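# Charge every battery in the lidded two-bay charger

## Task

Lift the charger's hinged lid, which begins shut and opens from the edge over the screen. Put each battery into one of the two bays so it charges, lowering it well down into the bay before releasing (no dropping or sliding it in). Watch the screen for the full indication and take each full battery out soon, since one left sitting too long after it is full does not count. Every battery must end up charged. The charger must stay upright with its base flat on the table. Nothing may be left relying on the robot to stay in place. Finish with both grippers open and the arms moved away.

## Robot and tools

Robot: two 6-joint arms, left_arm and right_arm, each with a parallel gripper. They are mounted facing each other across the table. left_arm's base is on the +y side. The names are labels only and do not match left or right in any image.

World frame: one shared frame for everything. The origin is the table centre, +z is up, and the table surface is at z = +0.020 m. Positions are in metres and orientations are quaternions (w, x, y, z). Gripper frame: fingers point along its +x and close along its y. The reported end_effector_position is the point between the pads, about 3 to 4 cm short of the fingertips. Reported hand positions can be somewhat off, especially with the arm stretched out.

execute_actions takes "actions", a list holding at most one item, plus an optional "pictures" boolean (images come by default).
- Empty list []: sends nothing and just reports the state.
- Motion item {"rows": [...], "steps": n}: n is 1 to 15 control steps of 1/30 s each, default 15. Each row is used for one step, and the last row repeats if there are fewer rows than steps.
- Wait item {"steps": n}, no rows: n is up to 300 steps, counted from the previous result. Time you spend composing your reply counts toward it.
- A call that is refused sends nothing at all.

Row layout: a single flat list of 14 numbers covering both arms, even when only one arm should move. First come left_arm's waist, shoulder, elbow, wrist pitch, wrist yaw, wrist roll and gripper opening. Then come the same seven for right_arm. The six joint values are absolute target angles in radians, on the same scale as the Joint positions line. They are not offsets. Stated ranges for each arm:
- waist -3.054 to 3.054
- shoulder 0.000 to 3.142
- elbow 0.000 to 2.356
- wrist pitch -1.571 to 1.571
- wrist yaw -1.571 to 1.571
- wrist roll -3.142 to 3.142
A target more than 0.010 rad beyond a range end is refused, unless the joint is already at least that far out. A joint's true end may sit up to 0.010 rad either side of the stated value. A target past the true end is clipped to it, and the result then prints "joint sent to its limit", possibly about an earlier action still running. If that line is absent, it does not prove there is more travel.

The opening is an absolute value from -1 to 1. +1 is fully open (0.088 m between pads). Empty fingers close at about -0.80, and values below that add nothing. A full close takes at least about 0.5 s. To keep hold of something, command roughly 0.07 below its grip_measured reading; a smaller margin gives a lighter grip. Readings can carry a fixed error of about 1 mm per gripper. When squeezing something hard they read up to about 0.061 narrower than the pads actually are. Parts under about 3 mm thick get proportionally less force. Pad force tops out around 34 to 49 N.

Motion limits: each step, a joint's target is held within a fixed lead of its measured angle:
- 0.211 rad for waist, shoulder and elbow
- 0.213 for wrist pitch
- 0.267 for wrist yaw
- 0.228 for wrist roll
The whole arm's targets are also pulled back if they would move the gripper more than 70 mm from where it is, so big moves need several calls. Friction can leave a joint short of its target or ignore a tiny change. Check Joint positions after each move. Between calls the arms keep heading for the last row sent, until they all come to rest or a step is HELD.

Result lines:
- State line: each gripper's pose and velocities, plus grip_measured.
- Joint positions / Joint velocities: one block per arm, the six joints then the pad gap in m.
- Joint torques and External joint torques: drive output and an estimated outside load. These are noisy and offset; "no reading" means no estimate.
- "joint command not followed": the clearance check altered or blocked some joint targets. The rest of the row still ran.
- HELD: marks steps where your row was partly or fully not sent.
- TORQUE FAULT: a joint hit its load limit. The arm freezes for 10 s and drops the rest of the call. Load limits in N m: waist 17.6, shoulder 21.8, elbow 21.7, wrist pitch 5.74, wrist yaw 5.72, wrist roll 5.36, including the weight of anything held.
- MOTOR HOT: appears from 50 °C. At 95 °C an OVER-TEMPERATURE FAULT holds the arm. If it does not cool within 30 to 60 s the arm loses power and goes limp, so avoid holding loads for long.

zoom_image: give "camera" (cam_head_left, cam_head_right, cam_high, cam_low, cam_left_wrist or cam_right_wrist) and "region" [x0, y0, x1, y1]. These are pixels of that camera's 504x504 image, origin at top-left, with the region no larger than 504 by 504. It returns a more detailed crop, useful for reading the charger screen. Camera calibrations are supplied. Wrist-camera poses are derived from joint readings, and all calibrations carry small errors.

finished_scene: pass {"scene": n} with the current scene number.

Suggested order: open the lid at its screen-side edge. Pick up a battery and lower it fully into a bay, releasing only once it is seated. Watch the screen, and remove each battery promptly once it shows full. Then release everything and retract both arms.

Avoid:
- dropping or letting a battery slide into a bay
- tipping or lifting the charger
- pushing anything off the table
- letting the arms collide or press against each other
- forcing joints into heavy contact
Loose objects may occasionally get nudged by outside disturbances.

Each tool is called after "Call:" as a command line: name --argument value for each argument, lists and objects as JSON in quotes; but a table of rows of numbers goes row by row, as --pt "numbers of a row", without its own name.

## Session

Call:
execute_actions --actions '[]'

Scene clock: 0.00 s of 8630.00 s.
left_arm: end_effector_position=(+0.2710, +0.0670, +0.2970) grip_measured=+1.000 end_effector_quat_wxyz=(+0.018, +0.511, -0.394, -0.764) end_effector_velocity=(-0.001, +0.001, -0.002) end_effector_angular_velocity=(+0.018, +0.005, +0.003) | right_arm: end_effector_position=(-0.1990, -0.2267, +0.4260) grip_measured=+1.000 end_effector_quat_wxyz=(+0.646, +0.023, -0.016, +0.762) end_effector_velocity=(+0.002, -0.000, -0.002) end_effector_angular_velocity=(-0.006, -0.008, -0.010)
Joint positions: left_arm=[ 1.313  2.044  1.868 -1.366  0.697  2.831  0.088] | right_arm=[0.007 0.853 0.658 0.251 0.008 0.004 0.088]
Joint velocities: left_arm=[-0.002  0.002 -0.002 -0.007 -0.007 -0.007  0.   ] | right_arm=[-0.002 -0.002 -0.002 -0.007  0.007 -0.007  0.   ]
Joint torques (N m, as the arm reports them, + toward a larger angle): no reading
External joint torques (N m, as the arm's controller estimates them; a push from outside toward a larger angle lowers the number): no reading
Heat: left arm: hottest shoulder 28 °C (+0.0 °C/min); right arm: hottest shoulder 28 °C (+0.0 °C/min).
camera_calibration (this result's frames):
cam_left_wrist: T_world_to_cam=[[0.349679, 0.730268, -0.586884, 0.0315814], [0.918323, -0.3912, 0.0603823, -0.212371], [-0.185494, -0.560064, -0.807416, 0.406596], [0, 0, 0, 1]] pos_world=[0.259403, 0.121577, 0.35965]

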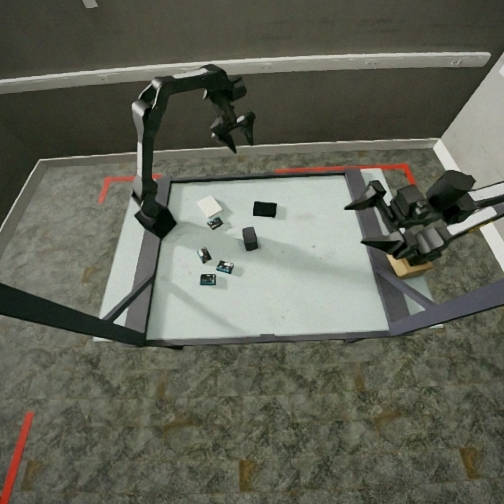

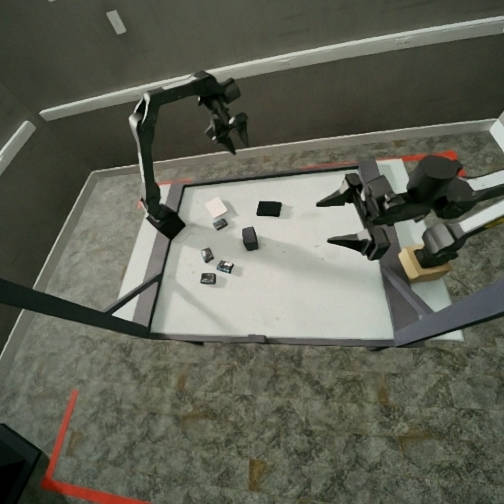

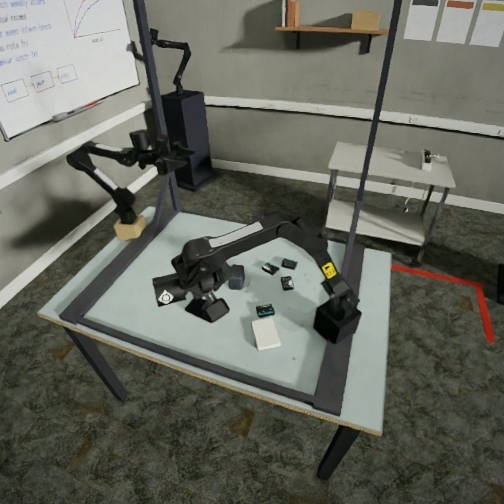

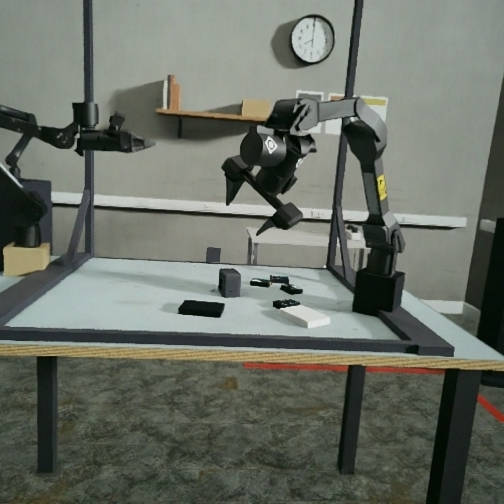

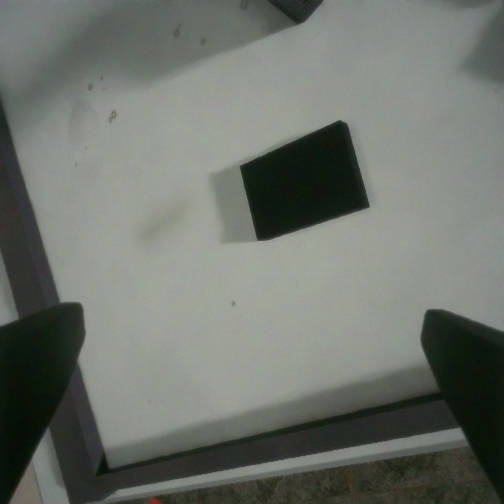

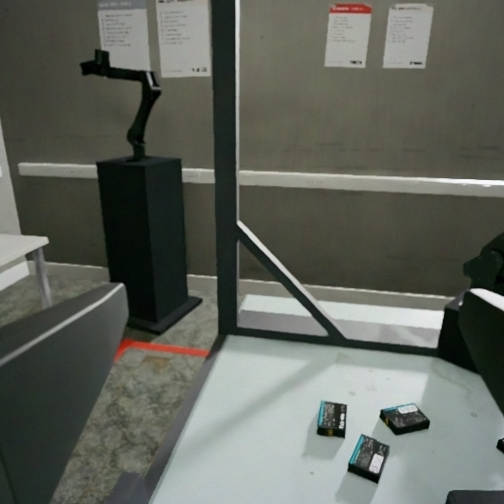

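Call:
zoom_image --camera "cam_head_left" --region '[180,185,300,305]'

Call:
zoom_image --camera "cam_low" --region '[180,250,340,330]'

Region (180, 185, 300, 305) of cam_head_left's 504x504 image, scaled by 4.200, with more detail than that image has.

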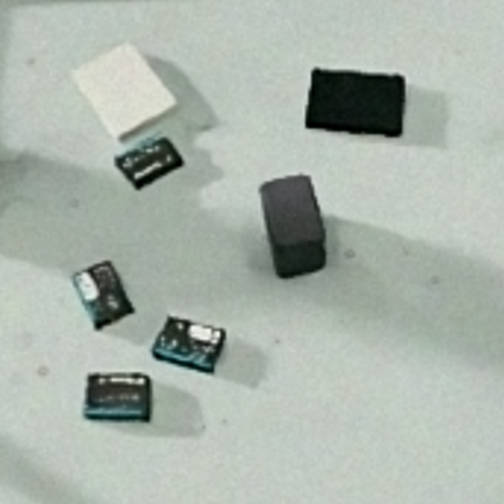

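Region (180, 250, 340, 330) of cam_low's 504x504 image, scaled by 3.150, with more detail than that image has.

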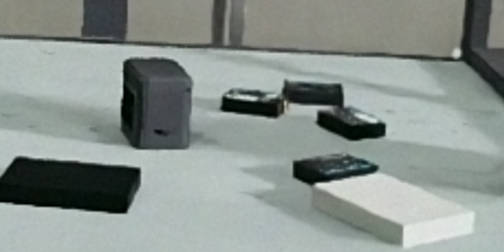

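Call:
execute_actions --actions '[{"rows":[[0.412,2.05,1.7,-1.2,0,-0.41,1,-0.403,1.6,0.5,0.9,0,0,1]]}]' --pictures false

Call:
execute_actions --actions '[{"steps":40}]' --pictures false

Call:
execute_actions --actions '[{"rows":[[0.412,2.08,1.68,-1.16,0,-0.41,1,-0.403,1.65,0.5,0.95,0,0,1],[0.412,2.09,1.67,-1.14,0,-0.41,1,-0.403,1.7,0.5,1.0,0,0,1],[0.412,2.1,1.66,-1.125,0,-0.41,1,-0.403,1.75,0.5,1.05,0,0,1],[0.412,2.11,1.65,-1.11,0,-0.41,1,-0.403,1.8,0.5,1.1,0,0,1],[0.412,2.12,1.64,-1.095,0,-0.41,1,-0.403,1.85,0.5,1.15,0,0,1],[0.412,2.132,1.626,-1.082,0,-0.41,1,-0.403,1.9,0.5,1.2,0,0,1],[0.412,2.132,1.626,-1.082,0,-0.41,1,-0.403,1.95,0.5,1.25,0,0,1]]}]' --pictures false

Call:
execute_actions --actions '[{"steps":10}]'

Scene clock: 12.40 s of 8630.00 s.
left_arm: end_effector_position=(+0.0579, +0.0365, +0.2168) grip_measured=+1.000 end_effector_quat_wxyz=(-0.145, +0.686, -0.162, -0.695) end_effector_velocity=(-0.592, +0.055, -0.005) end_effector_angular_velocity=(+0.049, -0.115, +0.437) | right_arm: end_effector_position=(-0.0524, -0.1436, +0.2576) grip_measured=+1.000 end_effector_quat_wxyz=(+0.783, -0.047, +0.060, +0.618) end_effector_velocity=(+0.012, +0.019, -0.447) end_effector_angular_velocity=(-1.086, +0.236, -0.011)
Joint positions: left_arm=[ 0.542  2.055  1.706 -1.199  0.016  1.934  0.088] | right_arm=[-0.397  1.533  0.517  0.864  0.002  0.002  0.088]
Joint velocities: left_arm=[-1.551 -0.002 -0.022 -0.007 -0.154 -1.985  0.   ] | right_arm=[-0.022  1.028 -0.178  0.095 -0.007 -0.022  0.   ]
Joint torques (N m, as the arm reports them, + toward a larger angle): left_arm=[ -0.09 -11.08   4.03   0.12  -0.02  -0.08] | right_arm=[-0.21 -7.27  5.9   2.64 -0.1  -0.07]
External joint torques (N m, as the arm's controller estimates them; a push from outside toward a larger angle lowers the number): left_arm=[-0.31 -1.93 -1.19  0.01 -0.08 -0.1 ] | right_arm=[-0.29 -0.04 -0.32  0.36 -0.07 -0.08]
Heat: left arm: hottest shoulder 32 °C (+19.4 °C/min); right arm: hottest shoulder 28 °C (+0.0 °C/min).
Steps of this call (steps 1 to 357: nothing new was sent; steps 358 to 372: all 15 steps of this action). Readings (joint positions):
358: left_arm=[1.304 2.044 1.849 -1.338 0.659 2.794] | right_arm=[-0.005 0.869 0.647 0.282 -0.001 0.004]
359: left_arm=[1.274 2.036 1.817 -1.294 0.580 2.738] | right_arm=[-0.040 0.892 0.633 0.333 -0.003 0.004]
361: left_arm=[1.177 2.034 1.765 -1.248 0.438 2.615] | right_arm=[-0.119 0.965 0.601 0.408 -0.003 0.004]
365: left_arm=[0.934 2.055 1.709 -1.212 0.140 2.356] | right_arm=[-0.290 1.155 0.538 0.592 -0.002 0.003]
372: the state above

Scene clock: 13.73 s of 8630.00 s.
left_arm: end_effector_position=(+0.0092, +0.0438, +0.2165) grip_measured=+1.000 end_effector_quat_wxyz=(+0.548, +0.444, +0.542, -0.457) end_effector_velocity=(-0.002, +0.001, -0.001) end_effector_angular_velocity=(+0.000, +0.011, +0.166) | right_arm: end_effector_position=(-0.0514, -0.1435, +0.2360) grip_measured=+1.000 end_effector_quat_wxyz=(+0.782, -0.059, +0.076, +0.616) end_effector_velocity=(-0.002, -0.000, -0.002) end_effector_angular_velocity=(-0.004, +0.013, +0.018)
Joint positions: left_arm=[ 0.413  2.055  1.704 -1.199  0.002 -0.392  0.088] | right_arm=[-0.399  1.592  0.501  0.898  0.002  0.002  0.088]
Joint velocities: left_arm=[-0.002 -0.002 -0.007  0.007  0.007 -0.168  0.   ] | right_arm=[-0.002 -0.002 -0.002 -0.007 -0.022  0.007  0.   ]
Joint torques (N m, as the arm reports them, + toward a larger angle): left_arm=[ -0.06 -11.04   4.21   0.23  -0.15  -0.06] | right_arm=[-0.27 -5.12  6.19  1.96 -0.1  -0.06]
External joint torques (N m, as the arm's controller estimates them; a push from outside toward a larger angle lowers the number): left_arm=[ 0.   -2.1  -1.35 -0.14 -0.12 -0.05] | right_arm=[-0.29  0.38  0.84  0.18 -0.09 -0.07]
Heat: left arm: hottest shoulder 32 °C (+17.5 °C/min); right arm: hottest shoulder 28 °C (+0.0 °C/min).
Steps of this call (steps 1 to 40: the robot went on to your last target). Readings (joint positions):
1: left_arm=[0.492 2.055 1.705 -1.199 0.013 1.868] | right_arm=[-0.398 1.561 0.510 0.869 0.002 0.002]
2: left_arm=[0.452 2.055 1.705 -1.199 0.013 1.804] | right_arm=[-0.398 1.578 0.504 0.875 0.002 0.002]
4: left_arm=[0.405 2.055 1.705 -1.199 0.013 1.675] | right_arm=[-0.399 1.591 0.501 0.888 0.002 0.002]
8: left_arm=[0.405 2.055 1.704 -1.199 0.003 1.415] | right_arm=[-0.399 1.591 0.501 0.898 0.002 0.002]
40: the state above

Scene clock: 14.23 s of 8630.00 s.
left_arm: end_effector_position=(+0.0086, +0.0414, +0.1705) grip_measured=+1.000 end_effector_quat_wxyz=(+0.545, +0.450, +0.550, -0.444) end_effector_velocity=(+0.001, -0.008, +0.000) end_effector_angular_velocity=(-0.037, +0.000, -0.005) | right_arm: end_effector_position=(-0.0478, -0.1291, +0.1735) grip_measured=+1.000 end_effector_quat_wxyz=(+0.782, -0.059, +0.076, +0.616) end_effector_velocity=(-0.004, +0.002, +0.008) end_effector_angular_velocity=(+0.038, +0.003, +0.023)
Joint positions: left_arm=[ 0.413  2.127  1.628 -1.084  0.002 -0.406  0.088] | right_arm=[-0.4    1.937  0.501  1.244  0.002  0.002  0.088]
Joint velocities: left_arm=[ 0.002 -0.002 -0.002  0.037 -0.007  0.007  0.   ] | right_arm=[ 0.002 -0.002 -0.002  0.037 -0.022  0.007  0.   ]
Joint torques (N m, as the arm reports them, + toward a larger angle): left_arm=[-0.04 -9.99  4.17  0.23 -0.12 -0.06] | right_arm=[-0.27 -5.69  4.47  1.91 -0.1  -0.06]
External joint torques (N m, as the arm's controller estimates them; a push from outside toward a larger angle lowers the number): left_arm=[-0.1  -0.7  -1.21 -0.06 -0.08 -0.06] | right_arm=[-0.31  0.6   0.78  0.17 -0.09 -0.07]
Heat: left arm: hottest shoulder 32 °C (+16.9 °C/min); right arm: hottest shoulder 28 °C (+0.0 °C/min).
Steps of this call (steps 1 to 15: all 15 steps of this action). Readings (joint positions):
1: left_arm=[0.413 2.055 1.701 -1.194 0.002 -0.397] | right_arm=[-0.399 1.599 0.501 0.909 0.002 0.002]
2: left_arm=[0.413 2.057 1.695 -1.180 0.002 -0.400] | right_arm=[-0.400 1.617 0.501 0.937 0.002 0.002]
4: left_arm=[0.413 2.065 1.682 -1.147 0.002 -0.403] | right_arm=[-0.400 1.681 0.502 1.007 0.002 0.002]
8: left_arm=[0.413 2.104 1.646 -1.100 0.002 -0.406] | right_arm=[-0.400 1.865 0.502 1.168 0.002 0.002]
15: the state above

Scene clock: 14.57 s of 8630.00 s.
left_arm: end_effector_position=(+0.0086, +0.0413, +0.1705) grip_measured=+1.000 end_effector_quat_wxyz=(+0.546, +0.450, +0.550, -0.444) end_effector_velocity=(+0.005, +0.003, +0.002) end_effector_angular_velocity=(+0.012, -0.025, +0.024) | right_arm: end_effector_position=(-0.0478, -0.1290, +0.1731) grip_measured=+1.000 end_effector_quat_wxyz=(+0.782, -0.059, +0.076, +0.616) end_effector_velocity=(-0.003, -0.001, -0.002) end_effector_angular_velocity=(-0.003, -0.002, +0.021)
Joint positions: left_arm=[ 0.413  2.127  1.628 -1.083  0.002 -0.407  0.088] | right_arm=[-0.4    1.94   0.501  1.248  0.002  0.002  0.088]
Joint velocities: left_arm=[ 0.002 -0.002  0.002 -0.022 -0.022 -0.022  0.   ] | right_arm=[-0.002  0.002 -0.007  0.007 -0.022 -0.007  0.   ]
Joint torques (N m, as the arm reports them, + toward a larger angle): left_arm=[-0.15 -9.97  3.94  0.24 -0.11 -0.08] | right_arm=[-0.27 -5.92  4.44  2.02 -0.11 -0.06]
External joint torques (N m, as the arm's controller estimates them; a push from outside toward a larger angle lowers the number): left_arm=[-0.17 -0.71 -1.4  -0.04 -0.07 -0.08] | right_arm=[-0.31  0.48  0.73  0.27 -0.1  -0.07]
Heat: left arm: hottest shoulder 32 °C (+16.5 °C/min); right arm: hottest shoulder 28 °C (+0.0 °C/min).
Steps of this call (steps 1 to 10: the robot went on to your last target). Readings (joint positions):
1: left_arm=[0.413 2.127 1.628 -1.083 0.002 -0.406] | right_arm=[-0.400 1.937 0.501 1.245 0.002 0.002]
2: left_arm=[0.413 2.127 1.628 -1.083 0.002 -0.406] | right_arm=[-0.400 1.938 0.501 1.245 0.002 0.002]
4: left_arm=[0.413 2.127 1.628 -1.083 0.002 -0.406] | right_arm=[-0.400 1.940 0.501 1.246 0.002 0.002]
8: left_arm=[0.413 2.127 1.628 -1.083 0.002 -0.407] | right_arm=[-0.400 1.940 0.501 1.248 0.002 0.002]
10: the state above
camera_calibration (this result's frames):
cam_left_wrist: T_world_to_cam=[[-0.967754, -0.250407, 0.0273592, 0.01494], [-0.227967, 0.91684, 0.327774, -0.0635254], [-0.107161, 0.310968, -0.94436, 0.228101], [0, 0, 0, 1]] pos_world=[0.0244201, -0.00894845, 0.235823]
cam_right_wrist: T_world_to_cam=[[0.978594, -0.20573, -0.00545199, 0.0329808], [-0.115123, -0.525259, -0.843119, 0.100887], [0.170591, 0.825698, -0.5377, 0.281307], [0, 0, 0, 1]] pos_world=[-0.0686489, -0.172497, 0.236498]

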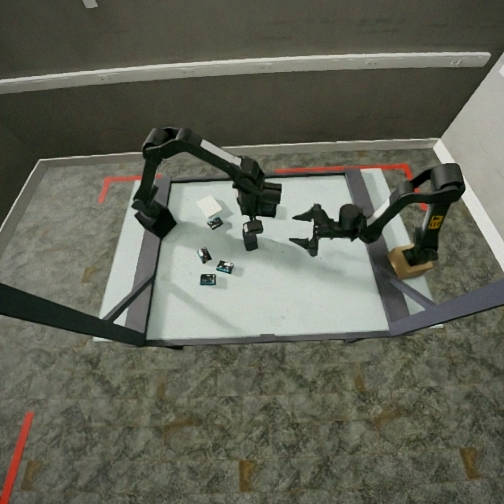

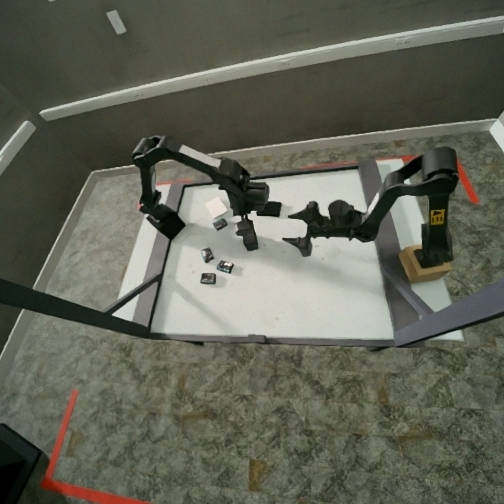

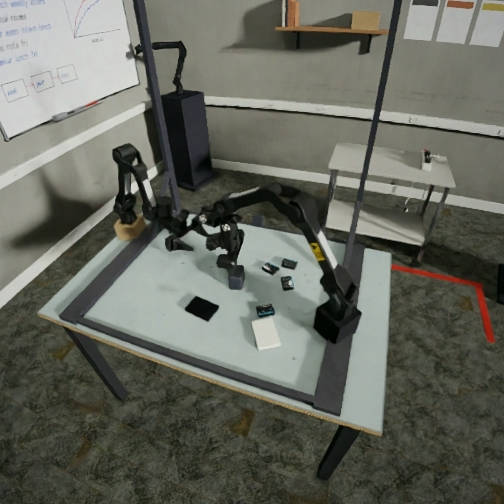

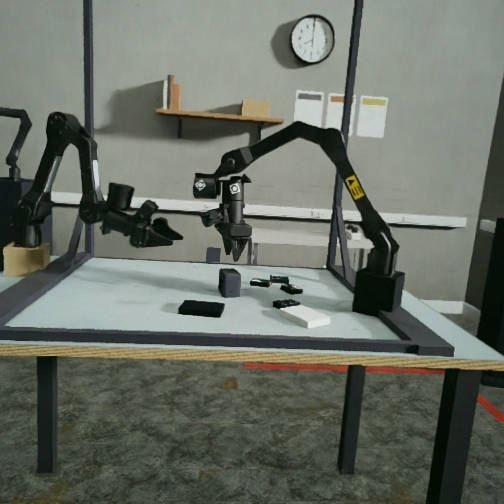

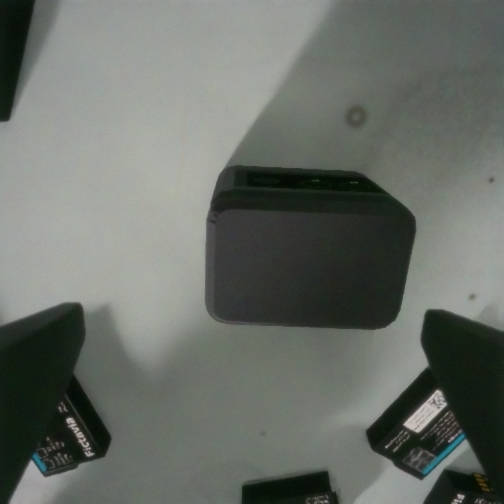

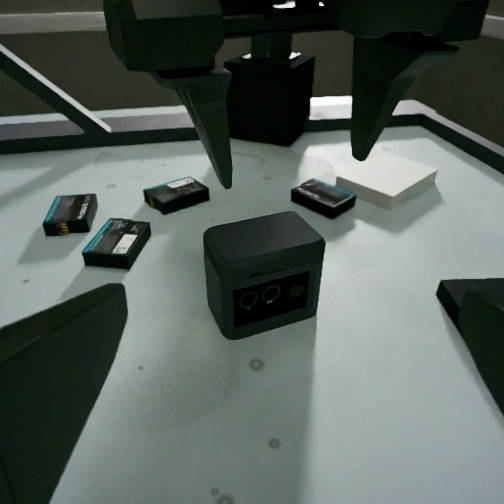

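Call:
execute_actions --actions '[{"rows":[[0.4,2.145,1.625,-1.065,0,-0.42,1,-0.403,1.95,0.5,1.25,0,0,1],[0.39,2.155,1.62,-1.05,0,-0.43,1,-0.403,1.95,0.5,1.25,0,0,1],[0.38,2.165,1.612,-1.03,0,-0.445,1,-0.403,1.95,0.5,1.25,0,0,1],[0.37,2.175,1.604,-1.01,0,-0.46,1,-0.403,1.95,0.5,1.25,0,0,1],[0.36,2.185,1.595,-0.99,0,-0.471,1,-0.403,1.95,0.5,1.25,0,0,1],[0.36,2.195,1.584,-0.972,0,-0.471,1,-0.403,1.95,0.5,1.25,0,0,1],[0.36,2.207,1.572,-0.952,0,-0.471,1,-0.403,1.95,0.5,1.25,0,0,1],[0.36,2.218,1.56,-0.932,0,-0.471,1,-0.403,1.95,0.5,1.25,0,0,1]]}]'

Scene clock: 19.90 s of 8630.00 s.
left_arm: end_effector_position=(-0.0134, +0.0416, +0.1218) grip_measured=+1.000 end_effector_quat_wxyz=(+0.547, +0.450, +0.552, -0.440) end_effector_velocity=(-0.002, -0.016, +0.003) end_effector_angular_velocity=(-0.075, +0.012, +0.024) | right_arm: end_effector_position=(-0.0478, -0.1290, +0.1730) grip_measured=+1.000 end_effector_quat_wxyz=(+0.782, -0.059, +0.076, +0.616) end_effector_velocity=(-0.002, +0.000, +0.002) end_effector_angular_velocity=(+0.010, +0.009, +0.018)
Joint positions: left_arm=[ 0.359  2.212  1.562 -0.938  0.001 -0.467  0.088] | right_arm=[-0.4    1.941  0.501  1.248  0.002  0.002  0.088]
Joint velocities: left_arm=[ 0.002 -0.007  0.002  0.066 -0.007 -0.022  0.   ] | right_arm=[-0.002 -0.002 -0.002  0.007 -0.022  0.007  0.   ]
Joint torques (N m, as the arm reports them, + toward a larger angle): left_arm=[  0.26 -10.23   3.89   0.3   -0.08  -0.1 ] | right_arm=[-0.25 -5.9   4.43  2.   -0.11 -0.06]
External joint torques (N m, as the arm's controller estimates them; a push from outside toward a larger angle lowers the number): left_arm=[ 0.18 -0.41 -1.42 -0.01 -0.03 -0.1 ] | right_arm=[-0.26  0.55  0.68  0.23 -0.1  -0.07]
Heat: left arm: hottest shoulder 33 °C (+15.1 °C/min); right arm: hottest wrist pitch 29 °C (+3.0 °C/min).
Steps of this call (steps 1 to 15: the robot went on to your last target; steps 16 to 145: nothing new was sent; steps 146 to 160: all 15 steps of this action). Readings (joint positions):
146: left_arm=[0.412 2.127 1.628 -1.081 0.002 -0.409] | right_arm=[-0.400 1.941 0.501 1.248 0.002 0.002]
147: left_arm=[0.411 2.128 1.628 -1.075 0.001 -0.413] | right_arm=[-0.400 1.941 0.501 1.248 0.002 0.002]
149: left_arm=[0.400 2.136 1.624 -1.046 0.001 -0.431] | right_arm=[-0.400 1.941 0.501 1.248 0.002 0.002]
153: left_arm=[0.367 2.170 1.596 -0.978 0.001 -0.459] | right_arm=[-0.400 1.941 0.501 1.248 0.002 0.002]
160: the state above
camera_calibration (this result's frames):
cam_left_wrist: T_world_to_cam=[[-0.966199, -0.256796, 0.0226983, -0.00408465], [-0.234991, 0.913509, 0.332085, -0.05339], [-0.106013, 0.315526, -0.942976, 0.179315], [0, 0, 0, 1]] pos_world=[0.002517, -0.00885517, 0.186913]
cam_right_wrist: T_world_to_cam=[[0.978593, -0.205732, -0.00546259, 0.0329818], [-0.115198, -0.525572, -0.842914, 0.100673], [0.170544, 0.825499, -0.538021, 0.281262], [0, 0, 0, 1]] pos_world=[-0.0686459, -0.172485, 0.236363]

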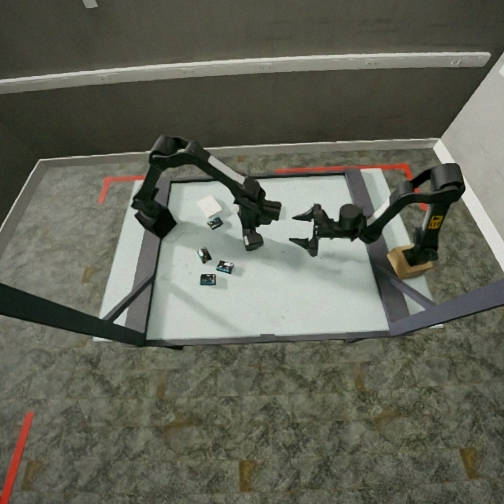

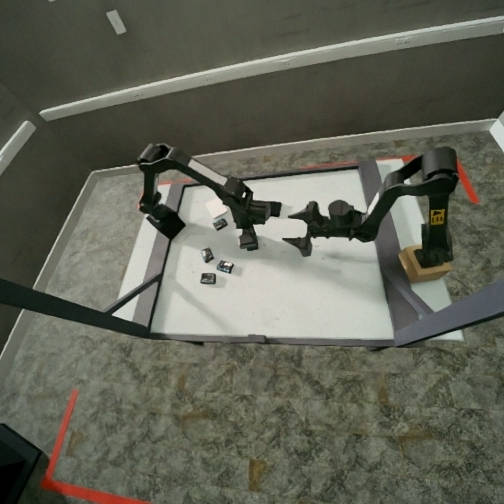

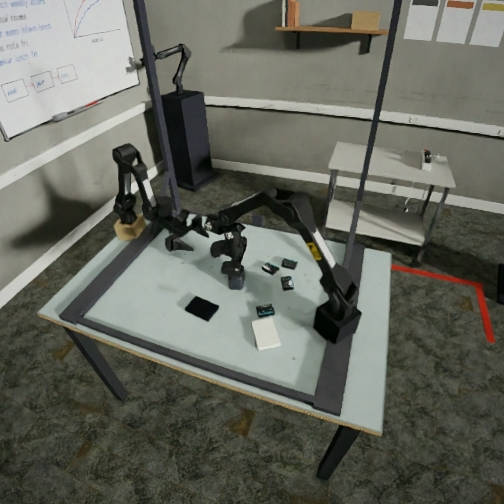

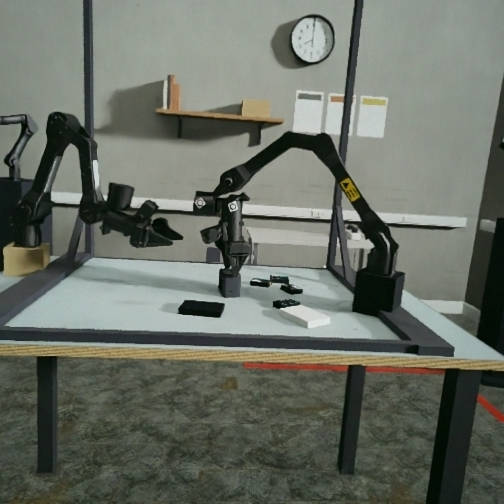

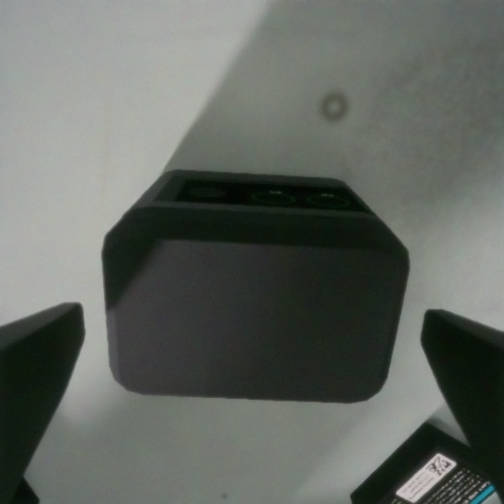

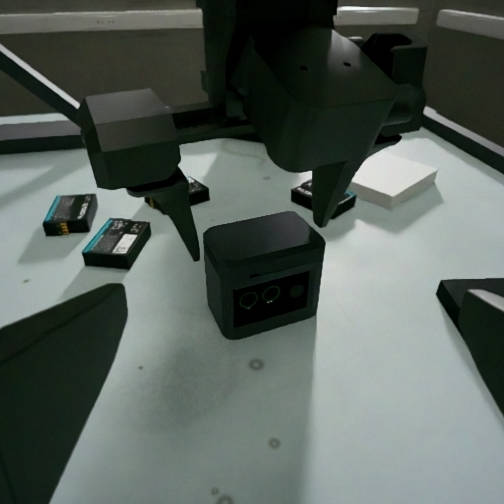

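Call:
execute_actions --actions '[{"rows":[[0.36,2.228,1.556,-0.916,0,-0.471,1,-0.403,1.95,0.5,1.25,0,0,1],[0.36,2.236,1.55,-0.9,0,-0.471,1,-0.403,1.95,0.5,1.25,0,0,1],[0.36,2.244,1.543,-0.884,0,-0.471,1,-0.403,1.95,0.5,1.25,0,0,1],[0.36,2.252,1.536,-0.868,0,-0.471,1,-0.403,1.95,0.5,1.25,0,0,1],[0.36,2.26,1.53,-0.852,0,-0.471,1,-0.403,1.95,0.5,1.25,0,0,1],[0.36,2.268,1.523,-0.836,0,-0.471,1,-0.403,1.95,0.5,1.25,0,0,1],[0.36,2.276,1.516,-0.82,0,-0.471,1,-0.403,1.95,0.5,1.25,0,0,1],[0.36,2.284,1.51,-0.804,0,-0.471,1,-0.403,1.95,0.5,1.25,0,0,1],[0.36,2.292,1.503,-0.79,0,-0.471,1,-0.403,1.95,0.5,1.25,0,0,1],[0.36,2.298,1.497,-0.78,0,-0.471,1,-0.403,1.95,0.5,1.25,0,0,1]]}]' --pictures false

Call:
execute_actions --actions '[{"rows":[[0.36,2.298,1.497,-0.78,0,-0.471,0.9,-0.403,1.95,0.5,1.25,0,0,1],[0.36,2.298,1.497,-0.78,0,-0.471,0.85,-0.403,1.95,0.5,1.25,0,0,1],[0.36,2.298,1.497,-0.78,0,-0.471,0.8,-0.403,1.95,0.5,1.25,0,0,1],[0.36,2.298,1.497,-0.78,0,-0.471,0.76,-0.403,1.95,0.5,1.25,0,0,1],[0.36,2.298,1.497,-0.78,0,-0.471,0.73,-0.403,1.95,0.5,1.25,0,0,1],[0.36,2.298,1.497,-0.78,0,-0.471,0.7,-0.403,1.95,0.5,1.25,0,0,1],[0.36,2.298,1.497,-0.78,0,-0.471,0.67,-0.403,1.95,0.5,1.25,0,0,1],[0.36,2.298,1.497,-0.78,0,-0.471,0.64,-0.403,1.95,0.5,1.25,0,0,1],[0.36,2.298,1.497,-0.78,0,-0.471,0.61,-0.403,1.95,0.5,1.25,0,0,1]]}]'

Scene clock: 28.87 s of 8630.00 s.
left_arm: end_effector_position=(-0.0140, +0.0393, +0.0783) grip_measured=+1.000 end_effector_quat_wxyz=(+0.549, +0.446, +0.551, -0.443) end_effector_velocity=(-0.002, +0.001, -0.012) end_effector_angular_velocity=(-0.005, +0.009, +0.005) | right_arm: end_effector_position=(-0.0478, -0.1290, +0.1730) grip_measured=+1.000 end_effector_quat_wxyz=(+0.782, -0.059, +0.076, +0.616) end_effector_velocity=(-0.000, -0.001, -0.001) end_effector_angular_velocity=(-0.008, -0.004, +0.006)
Joint positions: left_arm=[ 0.359  2.288  1.501 -0.788  0.001 -0.467  0.088] | right_arm=[-0.4    1.941  0.501  1.248  0.002  0.002  0.088]
Joint velocities: left_arm=[-0.002  0.017 -0.027  0.051  0.007 -0.007  0.   ] | right_arm=[-0.002 -0.002 -0.002 -0.007 -0.007 -0.007  0.   ]
Joint torques (N m, as the arm reports them, + toward a larger angle): left_arm=[  0.19 -10.05   3.63   0.38  -0.07  -0.06] | right_arm=[-0.25 -5.93  4.42  2.01 -0.1  -0.06]
External joint torques (N m, as the arm's controller estimates them; a push from outside toward a larger angle lowers the number): left_arm=[ 0.19  0.35 -1.65  0.   -0.03 -0.06] | right_arm=[-0.22  0.56  0.66  0.23 -0.11 -0.07]
Heat: left arm: hottest shoulder 35 °C (+14.5 °C/min); right arm: hottest wrist pitch 30 °C (+4.2 °C/min).
Steps of this call (steps 1 to 15: the robot went on to your last target; steps 16 to 254: nothing new was sent; steps 255 to 269: all 15 steps of this action). Readings (joint positions):
255: left_arm=[0.359 2.212 1.562 -0.932 0.001 -0.467] | right_arm=[-0.400 1.941 0.501 1.248 0.002 0.002]
256: left_arm=[0.359 2.213 1.561 -0.924 0.001 -0.467] | right_arm=[-0.400 1.941 0.501 1.248 0.002 0.002]
258: left_arm=[0.359 2.218 1.556 -0.899 0.001 -0.467] | right_arm=[-0.400 1.941 0.501 1.248 0.002 0.002]
262: left_arm=[0.359 2.245 1.534 -0.842 0.001 -0.467] | right_arm=[-0.400 1.941 0.501 1.248 0.002 0.002]
269: the state above

Scene clock: 29.37 s of 8630.00 s.
left_arm: end_effector_position=(-0.0133, +0.0380, +0.0780) grip_measured=+0.675 end_effector_quat_wxyz=(+0.551, +0.445, +0.549, -0.444) end_effector_velocity=(+0.000, +0.002, +0.000) end_effector_angular_velocity=(+0.009, +0.005, -0.020) | right_arm: end_effector_position=(-0.0478, -0.1290, +0.1730) grip_measured=+1.000 end_effector_quat_wxyz=(+0.782, -0.059, +0.076, +0.616) end_effector_velocity=(-0.002, +0.001, -0.002) end_effector_angular_velocity=(-0.011, -0.015, +0.023)
Joint positions: left_arm=[ 0.36   2.289  1.5   -0.782 -0.003 -0.468  0.072] | right_arm=[-0.4    1.941  0.501  1.248  0.002  0.002  0.088]
Joint velocities: left_arm=[ 0.002 -0.002 -0.002 -0.007  0.007  0.022  0.   ] | right_arm=[-0.002  0.002  0.002 -0.007 -0.022 -0.022  0.   ]
Joint torques (N m, as the arm reports them, + toward a larger angle): left_arm=[ -0.01 -10.     3.44   0.32   0.05  -0.07] | right_arm=[-0.24 -5.92  4.43  2.01 -0.1  -0.06]
External joint torques (N m, as the arm's controller estimates them; a push from outside toward a larger angle lowers the number): left_arm=[-0.04 -0.3  -1.4   0.    0.09 -0.07] | right_arm=[-0.26  0.58  0.6   0.22 -0.1  -0.07]
Heat: left arm: hottest shoulder 35 °C (+14.3 °C/min); right arm: hottest wrist pitch 30 °C (+4.1 °C/min).
Steps of this call (steps 1 to 15: all 15 steps of this action). Readings (joint positions):
1: left_arm=[0.359 2.289 1.500 -0.786 0.001 -0.467] | right_arm=[-0.400 1.941 0.501 1.248 0.002 0.002]
2: left_arm=[0.359 2.289 1.500 -0.784 0.001 -0.467] | right_arm=[-0.400 1.941 0.501 1.248 0.002 0.002]
4: left_arm=[0.359 2.289 1.500 -0.781 0.001 -0.467] | right_arm=[-0.400 1.941 0.501 1.248 0.002 0.002]
8: left_arm=[0.360 2.289 1.500 -0.782 -0.003 -0.468] | right_arm=[-0.400 1.941 0.501 1.248 0.002 0.002]
15: the state above
camera_calibration (this result's frames):
cam_left_wrist: T_world_to_cam=[[-0.965687, -0.258154, 0.0283886, -0.00435349], [-0.236344, 0.91885, 0.316001, -0.0344471], [-0.107662, 0.298448, -0.948334, 0.14015], [0, 0, 0, 1]] pos_world=[0.00274331, -0.0112996, 0.143918]
cam_right_wrist: T_world_to_cam=[[0.978593, -0.205732, -0.00546259, 0.0329818], [-0.115198, -0.525572, -0.842914, 0.100673], [0.170544, 0.825499, -0.538021, 0.281262], [0, 0, 0, 1]] pos_world=[-0.0686459, -0.172485, 0.236363]

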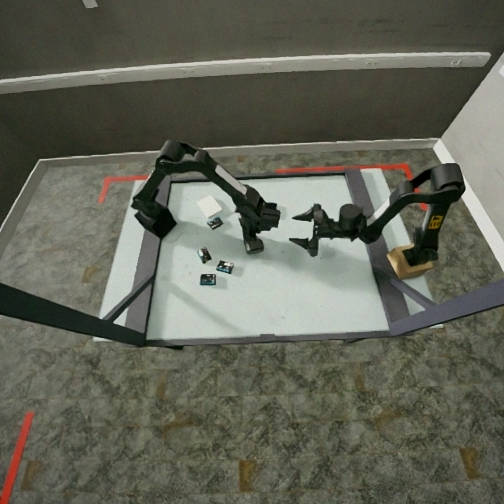

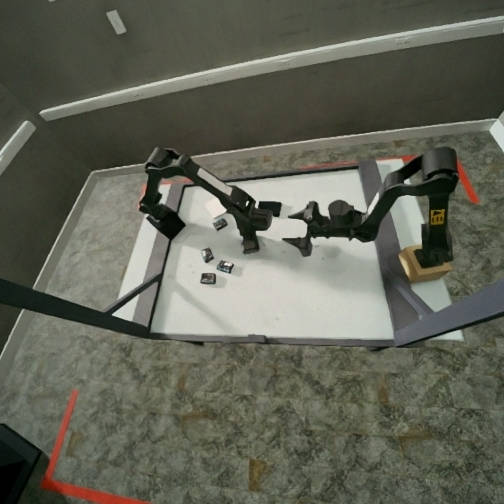

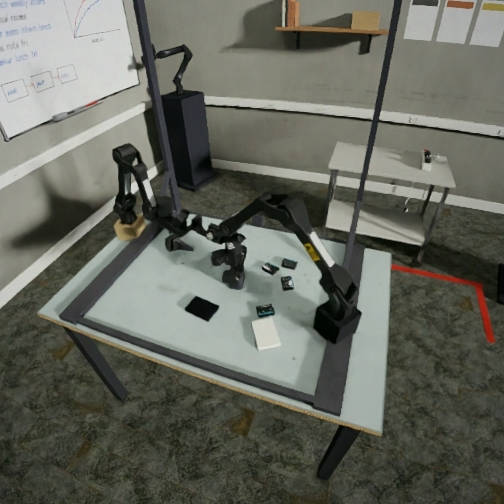

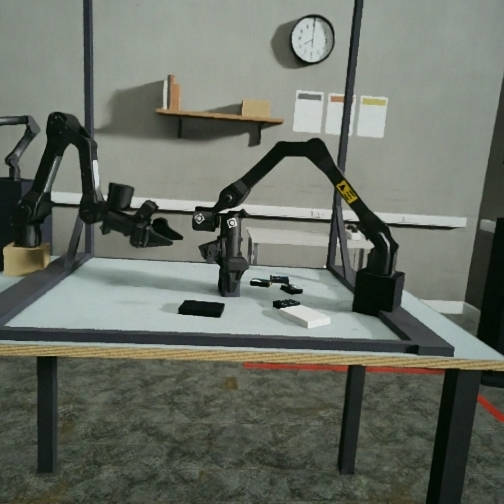

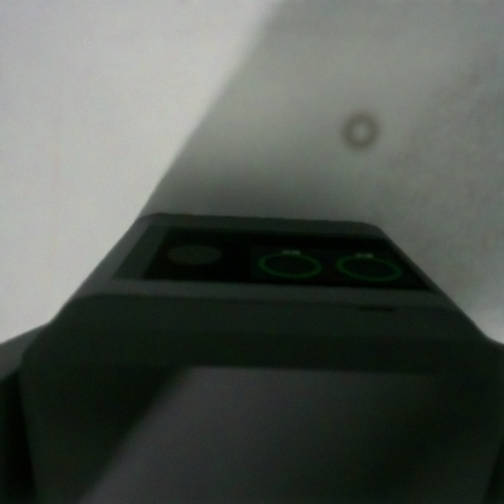

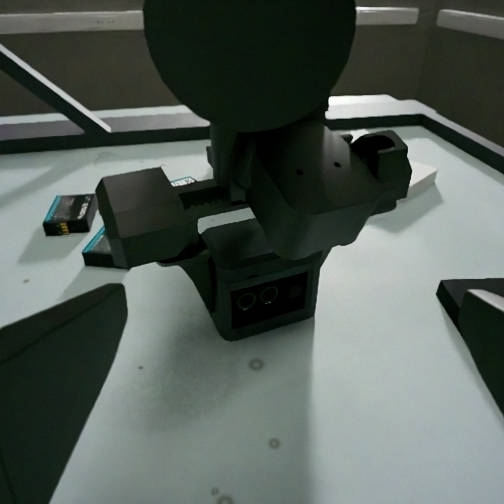

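Call:
execute_actions --actions '[{"rows":[[0.36,2.28,1.503,-0.785,0,-0.471,0.61,-0.403,1.95,0.5,1.25,0,0,1],[0.36,2.272,1.508,-0.792,0,-0.471,0.61,-0.403,1.95,0.5,1.25,0,0,1],[0.36,2.266,1.513,-0.801,0,-0.471,0.61,-0.403,1.95,0.5,1.25,0,0,1],[0.36,2.26,1.518,-0.811,0,-0.471,0.61,-0.403,1.95,0.5,1.25,0,0,1],[0.36,2.254,1.522,-0.82,0,-0.471,0.61,-0.403,1.95,0.5,1.25,0,0,1],[0.36,2.248,1.526,-0.829,0,-0.471,0.61,-0.403,1.95,0.5,1.25,0,0,1]],"steps":12}]' --pictures false

Call:
execute_actions --actions '[{"rows":[[0.363,2.24,1.513,-0.824,0,-0.455,0.61,-0.403,1.95,0.5,1.25,0,0,1],[0.365,2.228,1.493,-0.815,0,-0.43,0.61,-0.403,1.95,0.5,1.25,0,0,1],[0.368,2.213,1.467,-0.805,0,-0.397,0.61,-0.403,1.95,0.5,1.25,0,0,1],[0.371,2.196,1.437,-0.793,0,-0.36,0.61,-0.403,1.95,0.5,1.25,0,0,1],[0.374,2.178,1.406,-0.78,0,-0.32,0.61,-0.403,1.95,0.5,1.25,0,0,1],[0.377,2.16,1.375,-0.768,0,-0.28,0.61,-0.403,1.95,0.5,1.25,0,0,1],[0.38,2.142,1.344,-0.755,0,-0.24,0.61,-0.403,1.95,0.5,1.25,0,0,1],[0.383,2.124,1.313,-0.743,0,-0.2,0.61,-0.403,1.95,0.5,1.25,0,0,1],[0.386,2.106,1.282,-0.73,0,-0.16,0.61,-0.403,1.95,0.5,1.25,0,0,1],[0.389,2.088,1.251,-0.718,0,-0.12,0.61,-0.403,1.95,0.5,1.25,0,0,1],[0.392,2.07,1.22,-0.705,0,-0.08,0.61,-0.403,1.95,0.5,1.25,0,0,1],[0.395,2.053,1.19,-0.693,0,-0.043,0.61,-0.403,1.95,0.5,1.25,0,0,1],[0.397,2.039,1.164,-0.683,0,-0.012,0.61,-0.403,1.95,0.5,1.25,0,0,1],[0.399,2.029,1.145,-0.675,0,0.01,0.61,-0.403,1.95,0.5,1.25,0,0,1],[0.4,2.022,1.132,-0.669,0,0.024,0.61,-0.403,1.95,0.5,1.25,0,0,1]]}]' --pictures false

Call:
execute_actions --actions '[{"steps":10}]' --pictures false

Call:
execute_actions --actions '[{"rows":[[0.4,2.045,1.131,-0.667,0,0.024,0.61,-0.403,1.95,0.5,1.25,0,0,1],[0.4,2.05,1.13,-0.664,0,0.024,0.61,-0.403,1.95,0.5,1.25,0,0,1],[0.4,2.054,1.129,-0.66,0,0.024,0.61,-0.403,1.95,0.5,1.25,0,0,1],[0.4,2.058,1.127,-0.655,0,0.024,0.61,-0.403,1.95,0.5,1.25,0,0,1],[0.4,2.062,1.126,-0.65,0,0.024,0.61,-0.403,1.95,0.5,1.25,0,0,1],[0.4,2.066,1.124,-0.645,0,0.024,0.61,-0.403,1.95,0.5,1.25,0,0,1],[0.4,2.069,1.123,-0.64,0,0.024,0.61,-0.403,1.95,0.5,1.25,0,0,1],[0.4,2.072,1.121,-0.636,0,0.024,0.61,-0.403,1.95,0.5,1.25,0,0,1],[0.4,2.075,1.12,-0.632,0,0.024,0.61,-0.403,1.95,0.5,1.25,0,0,1],[0.4,2.078,1.119,-0.628,0,0.024,0.61,-0.403,1.95,0.5,1.25,0,0,1],[0.4,2.081,1.118,-0.624,0,0.024,0.61,-0.403,1.95,0.5,1.25,0,0,1],[0.4,2.084,1.116,-0.62,0,0.024,0.61,-0.403,1.95,0.5,1.25,0,0,1]]}]' --pictures false

Call:
execute_actions --actions '[{"steps":8}]' --pictures false

Scene clock: 41.10 s of 8630.00 s.
left_arm: end_effector_position=(-0.0132, +0.0387, +0.0890) grip_measured=+0.675 end_effector_quat_wxyz=(+0.550, +0.447, +0.550, -0.442) end_effector_velocity=(-0.005, -0.013, +0.029) end_effector_angular_velocity=(-0.066, +0.010, -0.000) | right_arm: end_effector_position=(-0.0478, -0.1290, +0.1730) grip_measured=+1.000 end_effector_quat_wxyz=(+0.782, -0.059, +0.076, +0.616) end_effector_velocity=(+0.002, -0.000, +0.000) end_effector_angular_velocity=(-0.001, +0.006, -0.011)
Joint positions: left_arm=[ 0.36   2.27   1.517 -0.824 -0.002 -0.468  0.072] | right_arm=[-0.4    1.941  0.501  1.248  0.002  0.002  0.088]
Joint velocities: left_arm=[-0.007 -0.056  0.032 -0.022 -0.007 -0.007 -0.   ] | right_arm=[-0.002 -0.002  0.002 -0.007  0.007  0.007  0.   ]
Joint torques (N m, as the arm reports them, + toward a larger angle): left_arm=[ -0.01 -13.14   4.86   0.07   0.04  -0.05] | right_arm=[-0.25 -5.92  4.42  2.01 -0.11 -0.06]
External joint torques (N m, as the arm's controller estimates them; a push from outside toward a larger angle lowers the number): left_arm=[ 0.06 -3.87  0.21 -0.19  0.07 -0.05] | right_arm=[-0.19  0.6   0.61  0.22 -0.11 -0.07]
Heat: left arm: hottest shoulder 36 °C (+11.7 °C/min); right arm: hottest wrist pitch 31 °C (+4.4 °C/min).
Steps of this call (steps 1 to 15: the robot went on to your last target; steps 16 to 340: nothing new was sent; steps 341 to 352: all 12 steps of this action). Readings (joint positions):
341: left_arm=[0.360 2.289 1.500 -0.782 -0.003 -0.468] | right_arm=[-0.400 1.941 0.501 1.248 0.002 0.002]
342: left_arm=[0.360 2.289 1.500 -0.782 -0.003 -0.468] | right_arm=[-0.400 1.941 0.501 1.248 0.002 0.002]
344: left_arm=[0.360 2.288 1.503 -0.791 -0.002 -0.468] | right_arm=[-0.400 1.941 0.501 1.248 0.002 0.002]
348: left_arm=[0.360 2.281 1.510 -0.820 -0.002 -0.468] | right_arm=[-0.400 1.941 0.501 1.248 0.002 0.002]
352: the state above

Scene clock: 41.60 s of 8630.00 s.
left_arm: end_effector_position=(+0.0136, +0.0954, +0.0914) grip_measured=+0.675 end_effector_quat_wxyz=(+0.452, +0.545, +0.454, -0.540) end_effector_velocity=(+0.059, +0.141, -0.013) end_effector_angular_velocity=(+0.081, -0.036, -0.674) | right_arm: end_effector_position=(-0.0478, -0.1290, +0.1730) grip_measured=+1.000 end_effector_quat_wxyz=(+0.782, -0.059, +0.076, +0.616) end_effector_velocity=(+0.002, -0.001, -0.001) end_effector_angular_velocity=(-0.008, -0.004, +0.001)
Joint positions: left_arm=[ 0.393  2.07   1.188 -0.695 -0.002 -0.043  0.072] | right_arm=[-0.4    1.941  0.501  1.248  0.002  0.002  0.088]
Joint velocities: left_arm=[ 0.066 -0.374 -0.672  0.212 -0.022  0.74   0.   ] | right_arm=[-0.007 -0.002 -0.002 -0.007 -0.007 -0.007  0.   ]
Joint torques (N m, as the arm reports them, + toward a larger angle): left_arm=[  0.19 -11.3    3.46   0.48   0.07   0.14] | right_arm=[-0.26 -5.92  4.43  2.01 -0.11 -0.06]
External joint torques (N m, as the arm's controller estimates them; a push from outside toward a larger angle lowers the number): left_arm=[ 0.22 -3.39 -1.36  0.    0.09  0.13] | right_arm=[-0.22  0.57  0.67  0.23 -0.11 -0.07]
Heat: left arm: hottest shoulder 36 °C (+11.5 °C/min); right arm: hottest wrist pitch 31 °C (+4.3 °C/min).
Steps of this call (steps 1 to 15: all 15 steps of this action). Readings (joint positions):
1: left_arm=[0.360 2.268 1.517 -0.825 -0.002 -0.468] | right_arm=[-0.400 1.941 0.501 1.248 0.002 0.002]
2: left_arm=[0.360 2.264 1.515 -0.824 -0.002 -0.461] | right_arm=[-0.400 1.941 0.501 1.248 0.002 0.002]
4: left_arm=[0.361 2.248 1.491 -0.809 -0.002 -0.423] | right_arm=[-0.400 1.941 0.501 1.248 0.002 0.002]
8: left_arm=[0.371 2.187 1.389 -0.772 -0.002 -0.294] | right_arm=[-0.400 1.941 0.501 1.248 0.002 0.002]
15: the state above

Scene clock: 41.93 s of 8630.00 s.
left_arm: end_effector_position=(+0.0169, +0.1045, +0.0904) grip_measured=+0.675 end_effector_quat_wxyz=(+0.436, +0.558, +0.437, -0.554) end_effector_velocity=(-0.000, -0.002, +0.006) end_effector_angular_velocity=(-0.023, -0.002, +0.005) | right_arm: end_effector_position=(-0.0478, -0.1290, +0.1730) grip_measured=+1.000 end_effector_quat_wxyz=(+0.782, -0.059, +0.076, +0.616) end_effector_velocity=(-0.004, +0.000, -0.001) end_effector_angular_velocity=(-0.011, -0.015, +0.028)
Joint positions: left_arm=[ 0.397  2.042  1.137 -0.671 -0.002  0.019  0.072] | right_arm=[-0.4    1.941  0.501  1.248  0.002  0.002  0.088]
Joint velocities: left_arm=[-0.002 -0.022 -0.007  0.007 -0.007 -0.007 -0.   ] | right_arm=[ 0.002 -0.002 -0.002 -0.007 -0.022 -0.022  0.   ]
Joint torques (N m, as the arm reports them, + toward a larger angle): left_arm=[  0.32 -11.24   2.98   0.32   0.04   0.2 ] | right_arm=[-0.25 -5.93  4.43  2.01 -0.1  -0.06]
External joint torques (N m, as the arm's controller estimates them; a push from outside toward a larger angle lowers the number): left_arm=[ 0.31 -3.39 -1.54 -0.02  0.05  0.2 ] | right_arm=[-0.33  0.55  0.66  0.24 -0.09 -0.07]
Heat: left arm: hottest shoulder 36 °C (+11.4 °C/min); right arm: hottest wrist pitch 31 °C (+4.3 °C/min).
Steps of this call (steps 1 to 10: the robot went on to your last target). Readings (joint positions):
1: left_arm=[0.395 2.060 1.169 -0.689 -0.002 -0.023] | right_arm=[-0.400 1.941 0.501 1.248 0.002 0.002]
2: left_arm=[0.396 2.053 1.157 -0.685 -0.002 -0.009] | right_arm=[-0.400 1.941 0.501 1.248 0.002 0.002]
4: left_arm=[0.397 2.048 1.144 -0.677 -0.002 0.007] | right_arm=[-0.400 1.941 0.501 1.248 0.002 0.002]
8: left_arm=[0.397 2.043 1.138 -0.672 -0.002 0.018] | right_arm=[-0.400 1.941 0.501 1.248 0.002 0.002]
10: the state above

Scene clock: 42.43 s of 8630.00 s.
left_arm: end_effector_position=(+0.0171, +0.1052, +0.0773) grip_measured=+0.675 end_effector_quat_wxyz=(+0.436, +0.559, +0.438, -0.554) end_effector_velocity=(+0.002, +0.013, -0.015) end_effector_angular_velocity=(+0.048, -0.018, -0.000) | right_arm: end_effector_position=(-0.0478, -0.1290, +0.1730) grip_measured=+1.000 end_effector_quat_wxyz=(+0.782, -0.059, +0.076, +0.616) end_effector_velocity=(+0.002, -0.001, +0.001) end_effector_angular_velocity=(-0.003, -0.002, +0.011)
Joint positions: left_arm=[ 0.397  2.073  1.12  -0.625 -0.002  0.02   0.072] | right_arm=[-0.4    1.941  0.501  1.248  0.002  0.002  0.088]
Joint velocities: left_arm=[-0.007  0.032 -0.027  0.007 -0.007 -0.007 -0.   ] | right_arm=[-0.012 -0.007 -0.002 -0.007 -0.022 -0.007  0.   ]
Joint torques (N m, as the arm reports them, + toward a larger angle): left_arm=[ 0.26 -8.07  3.12  0.33  0.07  0.14] | right_arm=[-0.25 -5.93  4.42  2.01 -0.1  -0.06]
External joint torques (N m, as the arm's controller estimates them; a push from outside toward a larger angle lowers the number): left_arm=[ 0.29  0.03 -1.33  0.    0.08  0.14] | right_arm=[-0.23  0.61  0.62  0.22 -0.1  -0.07]
Heat: left arm: hottest shoulder 36 °C (+11.3 °C/min); right arm: hottest wrist pitch 31 °C (+4.2 °C/min).
Steps of this call (steps 1 to 15: all 15 steps of this action). Readings (joint positions):
1: left_arm=[0.397 2.042 1.137 -0.671 -0.002 0.020] | right_arm=[-0.400 1.941 0.501 1.248 0.002 0.002]
2: left_arm=[0.397 2.042 1.136 -0.669 -0.002 0.020] | right_arm=[-0.400 1.941 0.501 1.248 0.002 0.002]
4: left_arm=[0.397 2.042 1.135 -0.665 -0.002 0.020] | right_arm=[-0.400 1.941 0.501 1.248 0.002 0.002]
8: left_arm=[0.397 2.052 1.130 -0.647 -0.002 0.020] | right_arm=[-0.400 1.941 0.501 1.248 0.002 0.002]
15: the state above

Scene clock: 42.70 s of 8630.00 s.
left_arm: end_effector_position=(+0.0171, +0.1050, +0.0766) grip_measured=+0.675 end_effector_quat_wxyz=(+0.436, +0.558, +0.437, -0.554) end_effector_velocity=(+0.003, +0.002, -0.001) end_effector_angular_velocity=(+0.007, -0.024, +0.005) | right_arm: end_effector_position=(-0.0478, -0.1290, +0.1730) grip_measured=+1.000 end_effector_quat_wxyz=(+0.782, -0.059, +0.076, +0.616) end_effector_velocity=(-0.002, +0.001, +0.005) end_effector_angular_velocity=(+0.017, -0.022, +0.023)
Joint positions: left_arm=[ 0.397  2.074  1.12  -0.622 -0.002  0.02   0.072] | right_arm=[-0.4    1.941  0.501  1.248  0.002  0.002  0.088]
Joint velocities: left_arm=[-0.002  0.002 -0.002 -0.007 -0.022 -0.007 -0.   ] | right_arm=[-0.002 -0.002 -0.002  0.022 -0.022 -0.022  0.   ]
Joint torques (N m, as the arm reports them, + toward a larger angle): left_arm=[ 0.32 -8.02  3.07  0.3   0.06  0.15] | right_arm=[-0.25 -5.93  4.42  2.01 -0.11 -0.06]
External joint torques (N m, as the arm's controller estimates them; a push from outside toward a larger angle lowers the number): left_arm=[ 0.3  -0.16 -1.24 -0.01  0.08  0.15] | right_arm=[-0.27  0.59  0.64  0.22 -0.1  -0.07]
Heat: left arm: hottest shoulder 36 °C (+11.2 °C/min); right arm: hottest wrist pitch 31 °C (+4.2 °C/min).
Steps of this call (steps 1 to 8: the robot went on to your last target). Readings (joint positions):
1: left_arm=[0.397 2.074 1.120 -0.624 -0.002 0.020] | right_arm=[-0.400 1.941 0.501 1.248 0.002 0.002]
2: left_arm=[0.397 2.074 1.120 -0.624 -0.002 0.020] | right_arm=[-0.400 1.941 0.501 1.248 0.002 0.002]
4: left_arm=[0.397 2.074 1.120 -0.622 -0.002 0.020] | right_arm=[-0.400 1.941 0.501 1.248 0.002 0.002]
8: the state above

Call:
execute_actions --actions '[{"rows":[[0.4,2.087,1.115,-0.616,0,0.024,0.61,-0.403,1.95,0.5,1.25,0,0,1],[0.4,2.089,1.114,-0.613,0,0.024,0.61,-0.403,1.95,0.5,1.25,0,0,1],[0.4,2.091,1.113,-0.61,0,0.024,0.61,-0.403,1.95,0.5,1.25,0,0,1],[0.4,2.093,1.113,-0.608,0,0.024,0.61,-0.403,1.95,0.5,1.25,0,0,1]],"steps":12}]' --pictures false

Scene clock: 44.97 s of 8630.00 s.
left_arm: end_effector_position=(+0.0168, +0.1040, +0.0751) grip_measured=+0.675 end_effector_quat_wxyz=(+0.437, +0.557, +0.436, -0.555) end_effector_velocity=(+0.001, +0.001, +0.002) end_effector_angular_velocity=(+0.001, -0.008, +0.005) | right_arm: end_effector_position=(-0.0478, -0.1290, +0.1730) grip_measured=+1.000 end_effector_quat_wxyz=(+0.782, -0.059, +0.076, +0.616) end_effector_velocity=(-0.002, -0.001, -0.004) end_effector_angular_velocity=(-0.023, -0.001, +0.011)
Joint positions: left_arm=[ 0.397  2.078  1.118 -0.612 -0.002  0.021  0.072] | right_arm=[-0.4    1.941  0.501  1.248  0.002  0.002  0.088]
Joint velocities: left_arm=[-0.002 -0.007 -0.002 -0.007 -0.007 -0.007 -0.   ] | right_arm=[ 0.002 -0.002 -0.002 -0.022 -0.007 -0.007  0.   ]
Joint torques (N m, as the arm reports them, + toward a larger angle): left_arm=[ 0.34 -7.42  2.8   0.42  0.05  0.13] | right_arm=[-0.26 -5.92  4.43  2.01 -0.1  -0.06]
External joint torques (N m, as the arm's controller estimates them; a push from outside toward a larger angle lowers the number): left_arm=[ 0.34  0.56 -1.53  0.09  0.06  0.13] | right_arm=[-0.29  0.5   0.7   0.26 -0.1  -0.07]
Heat: left arm: hottest shoulder 36 °C (+10.7 °C/min); right arm: hottest wrist pitch 31 °C (+4.0 °C/min).
Steps of this call (steps 1 to 15: the robot went on to your last target; steps 16 to 56: nothing new was sent; steps 57 to 68: all 12 steps of this action). Readings (joint positions):
57: left_arm=[0.397 2.074 1.119 -0.621 -0.002 0.020] | right_arm=[-0.400 1.941 0.501 1.248 0.002 0.002]
58: left_arm=[0.397 2.075 1.119 -0.619 -0.002 0.020] | right_arm=[-0.400 1.941 0.501 1.248 0.002 0.002]
60: left_arm=[0.397 2.078 1.118 -0.615 -0.002 0.021] | right_arm=[-0.400 1.941 0.501 1.248 0.002 0.002]
64: left_arm=[0.397 2.078 1.118 -0.612 -0.002 0.021] | right_arm=[-0.400 1.941 0.501 1.248 0.002 0.002]
68: the state above


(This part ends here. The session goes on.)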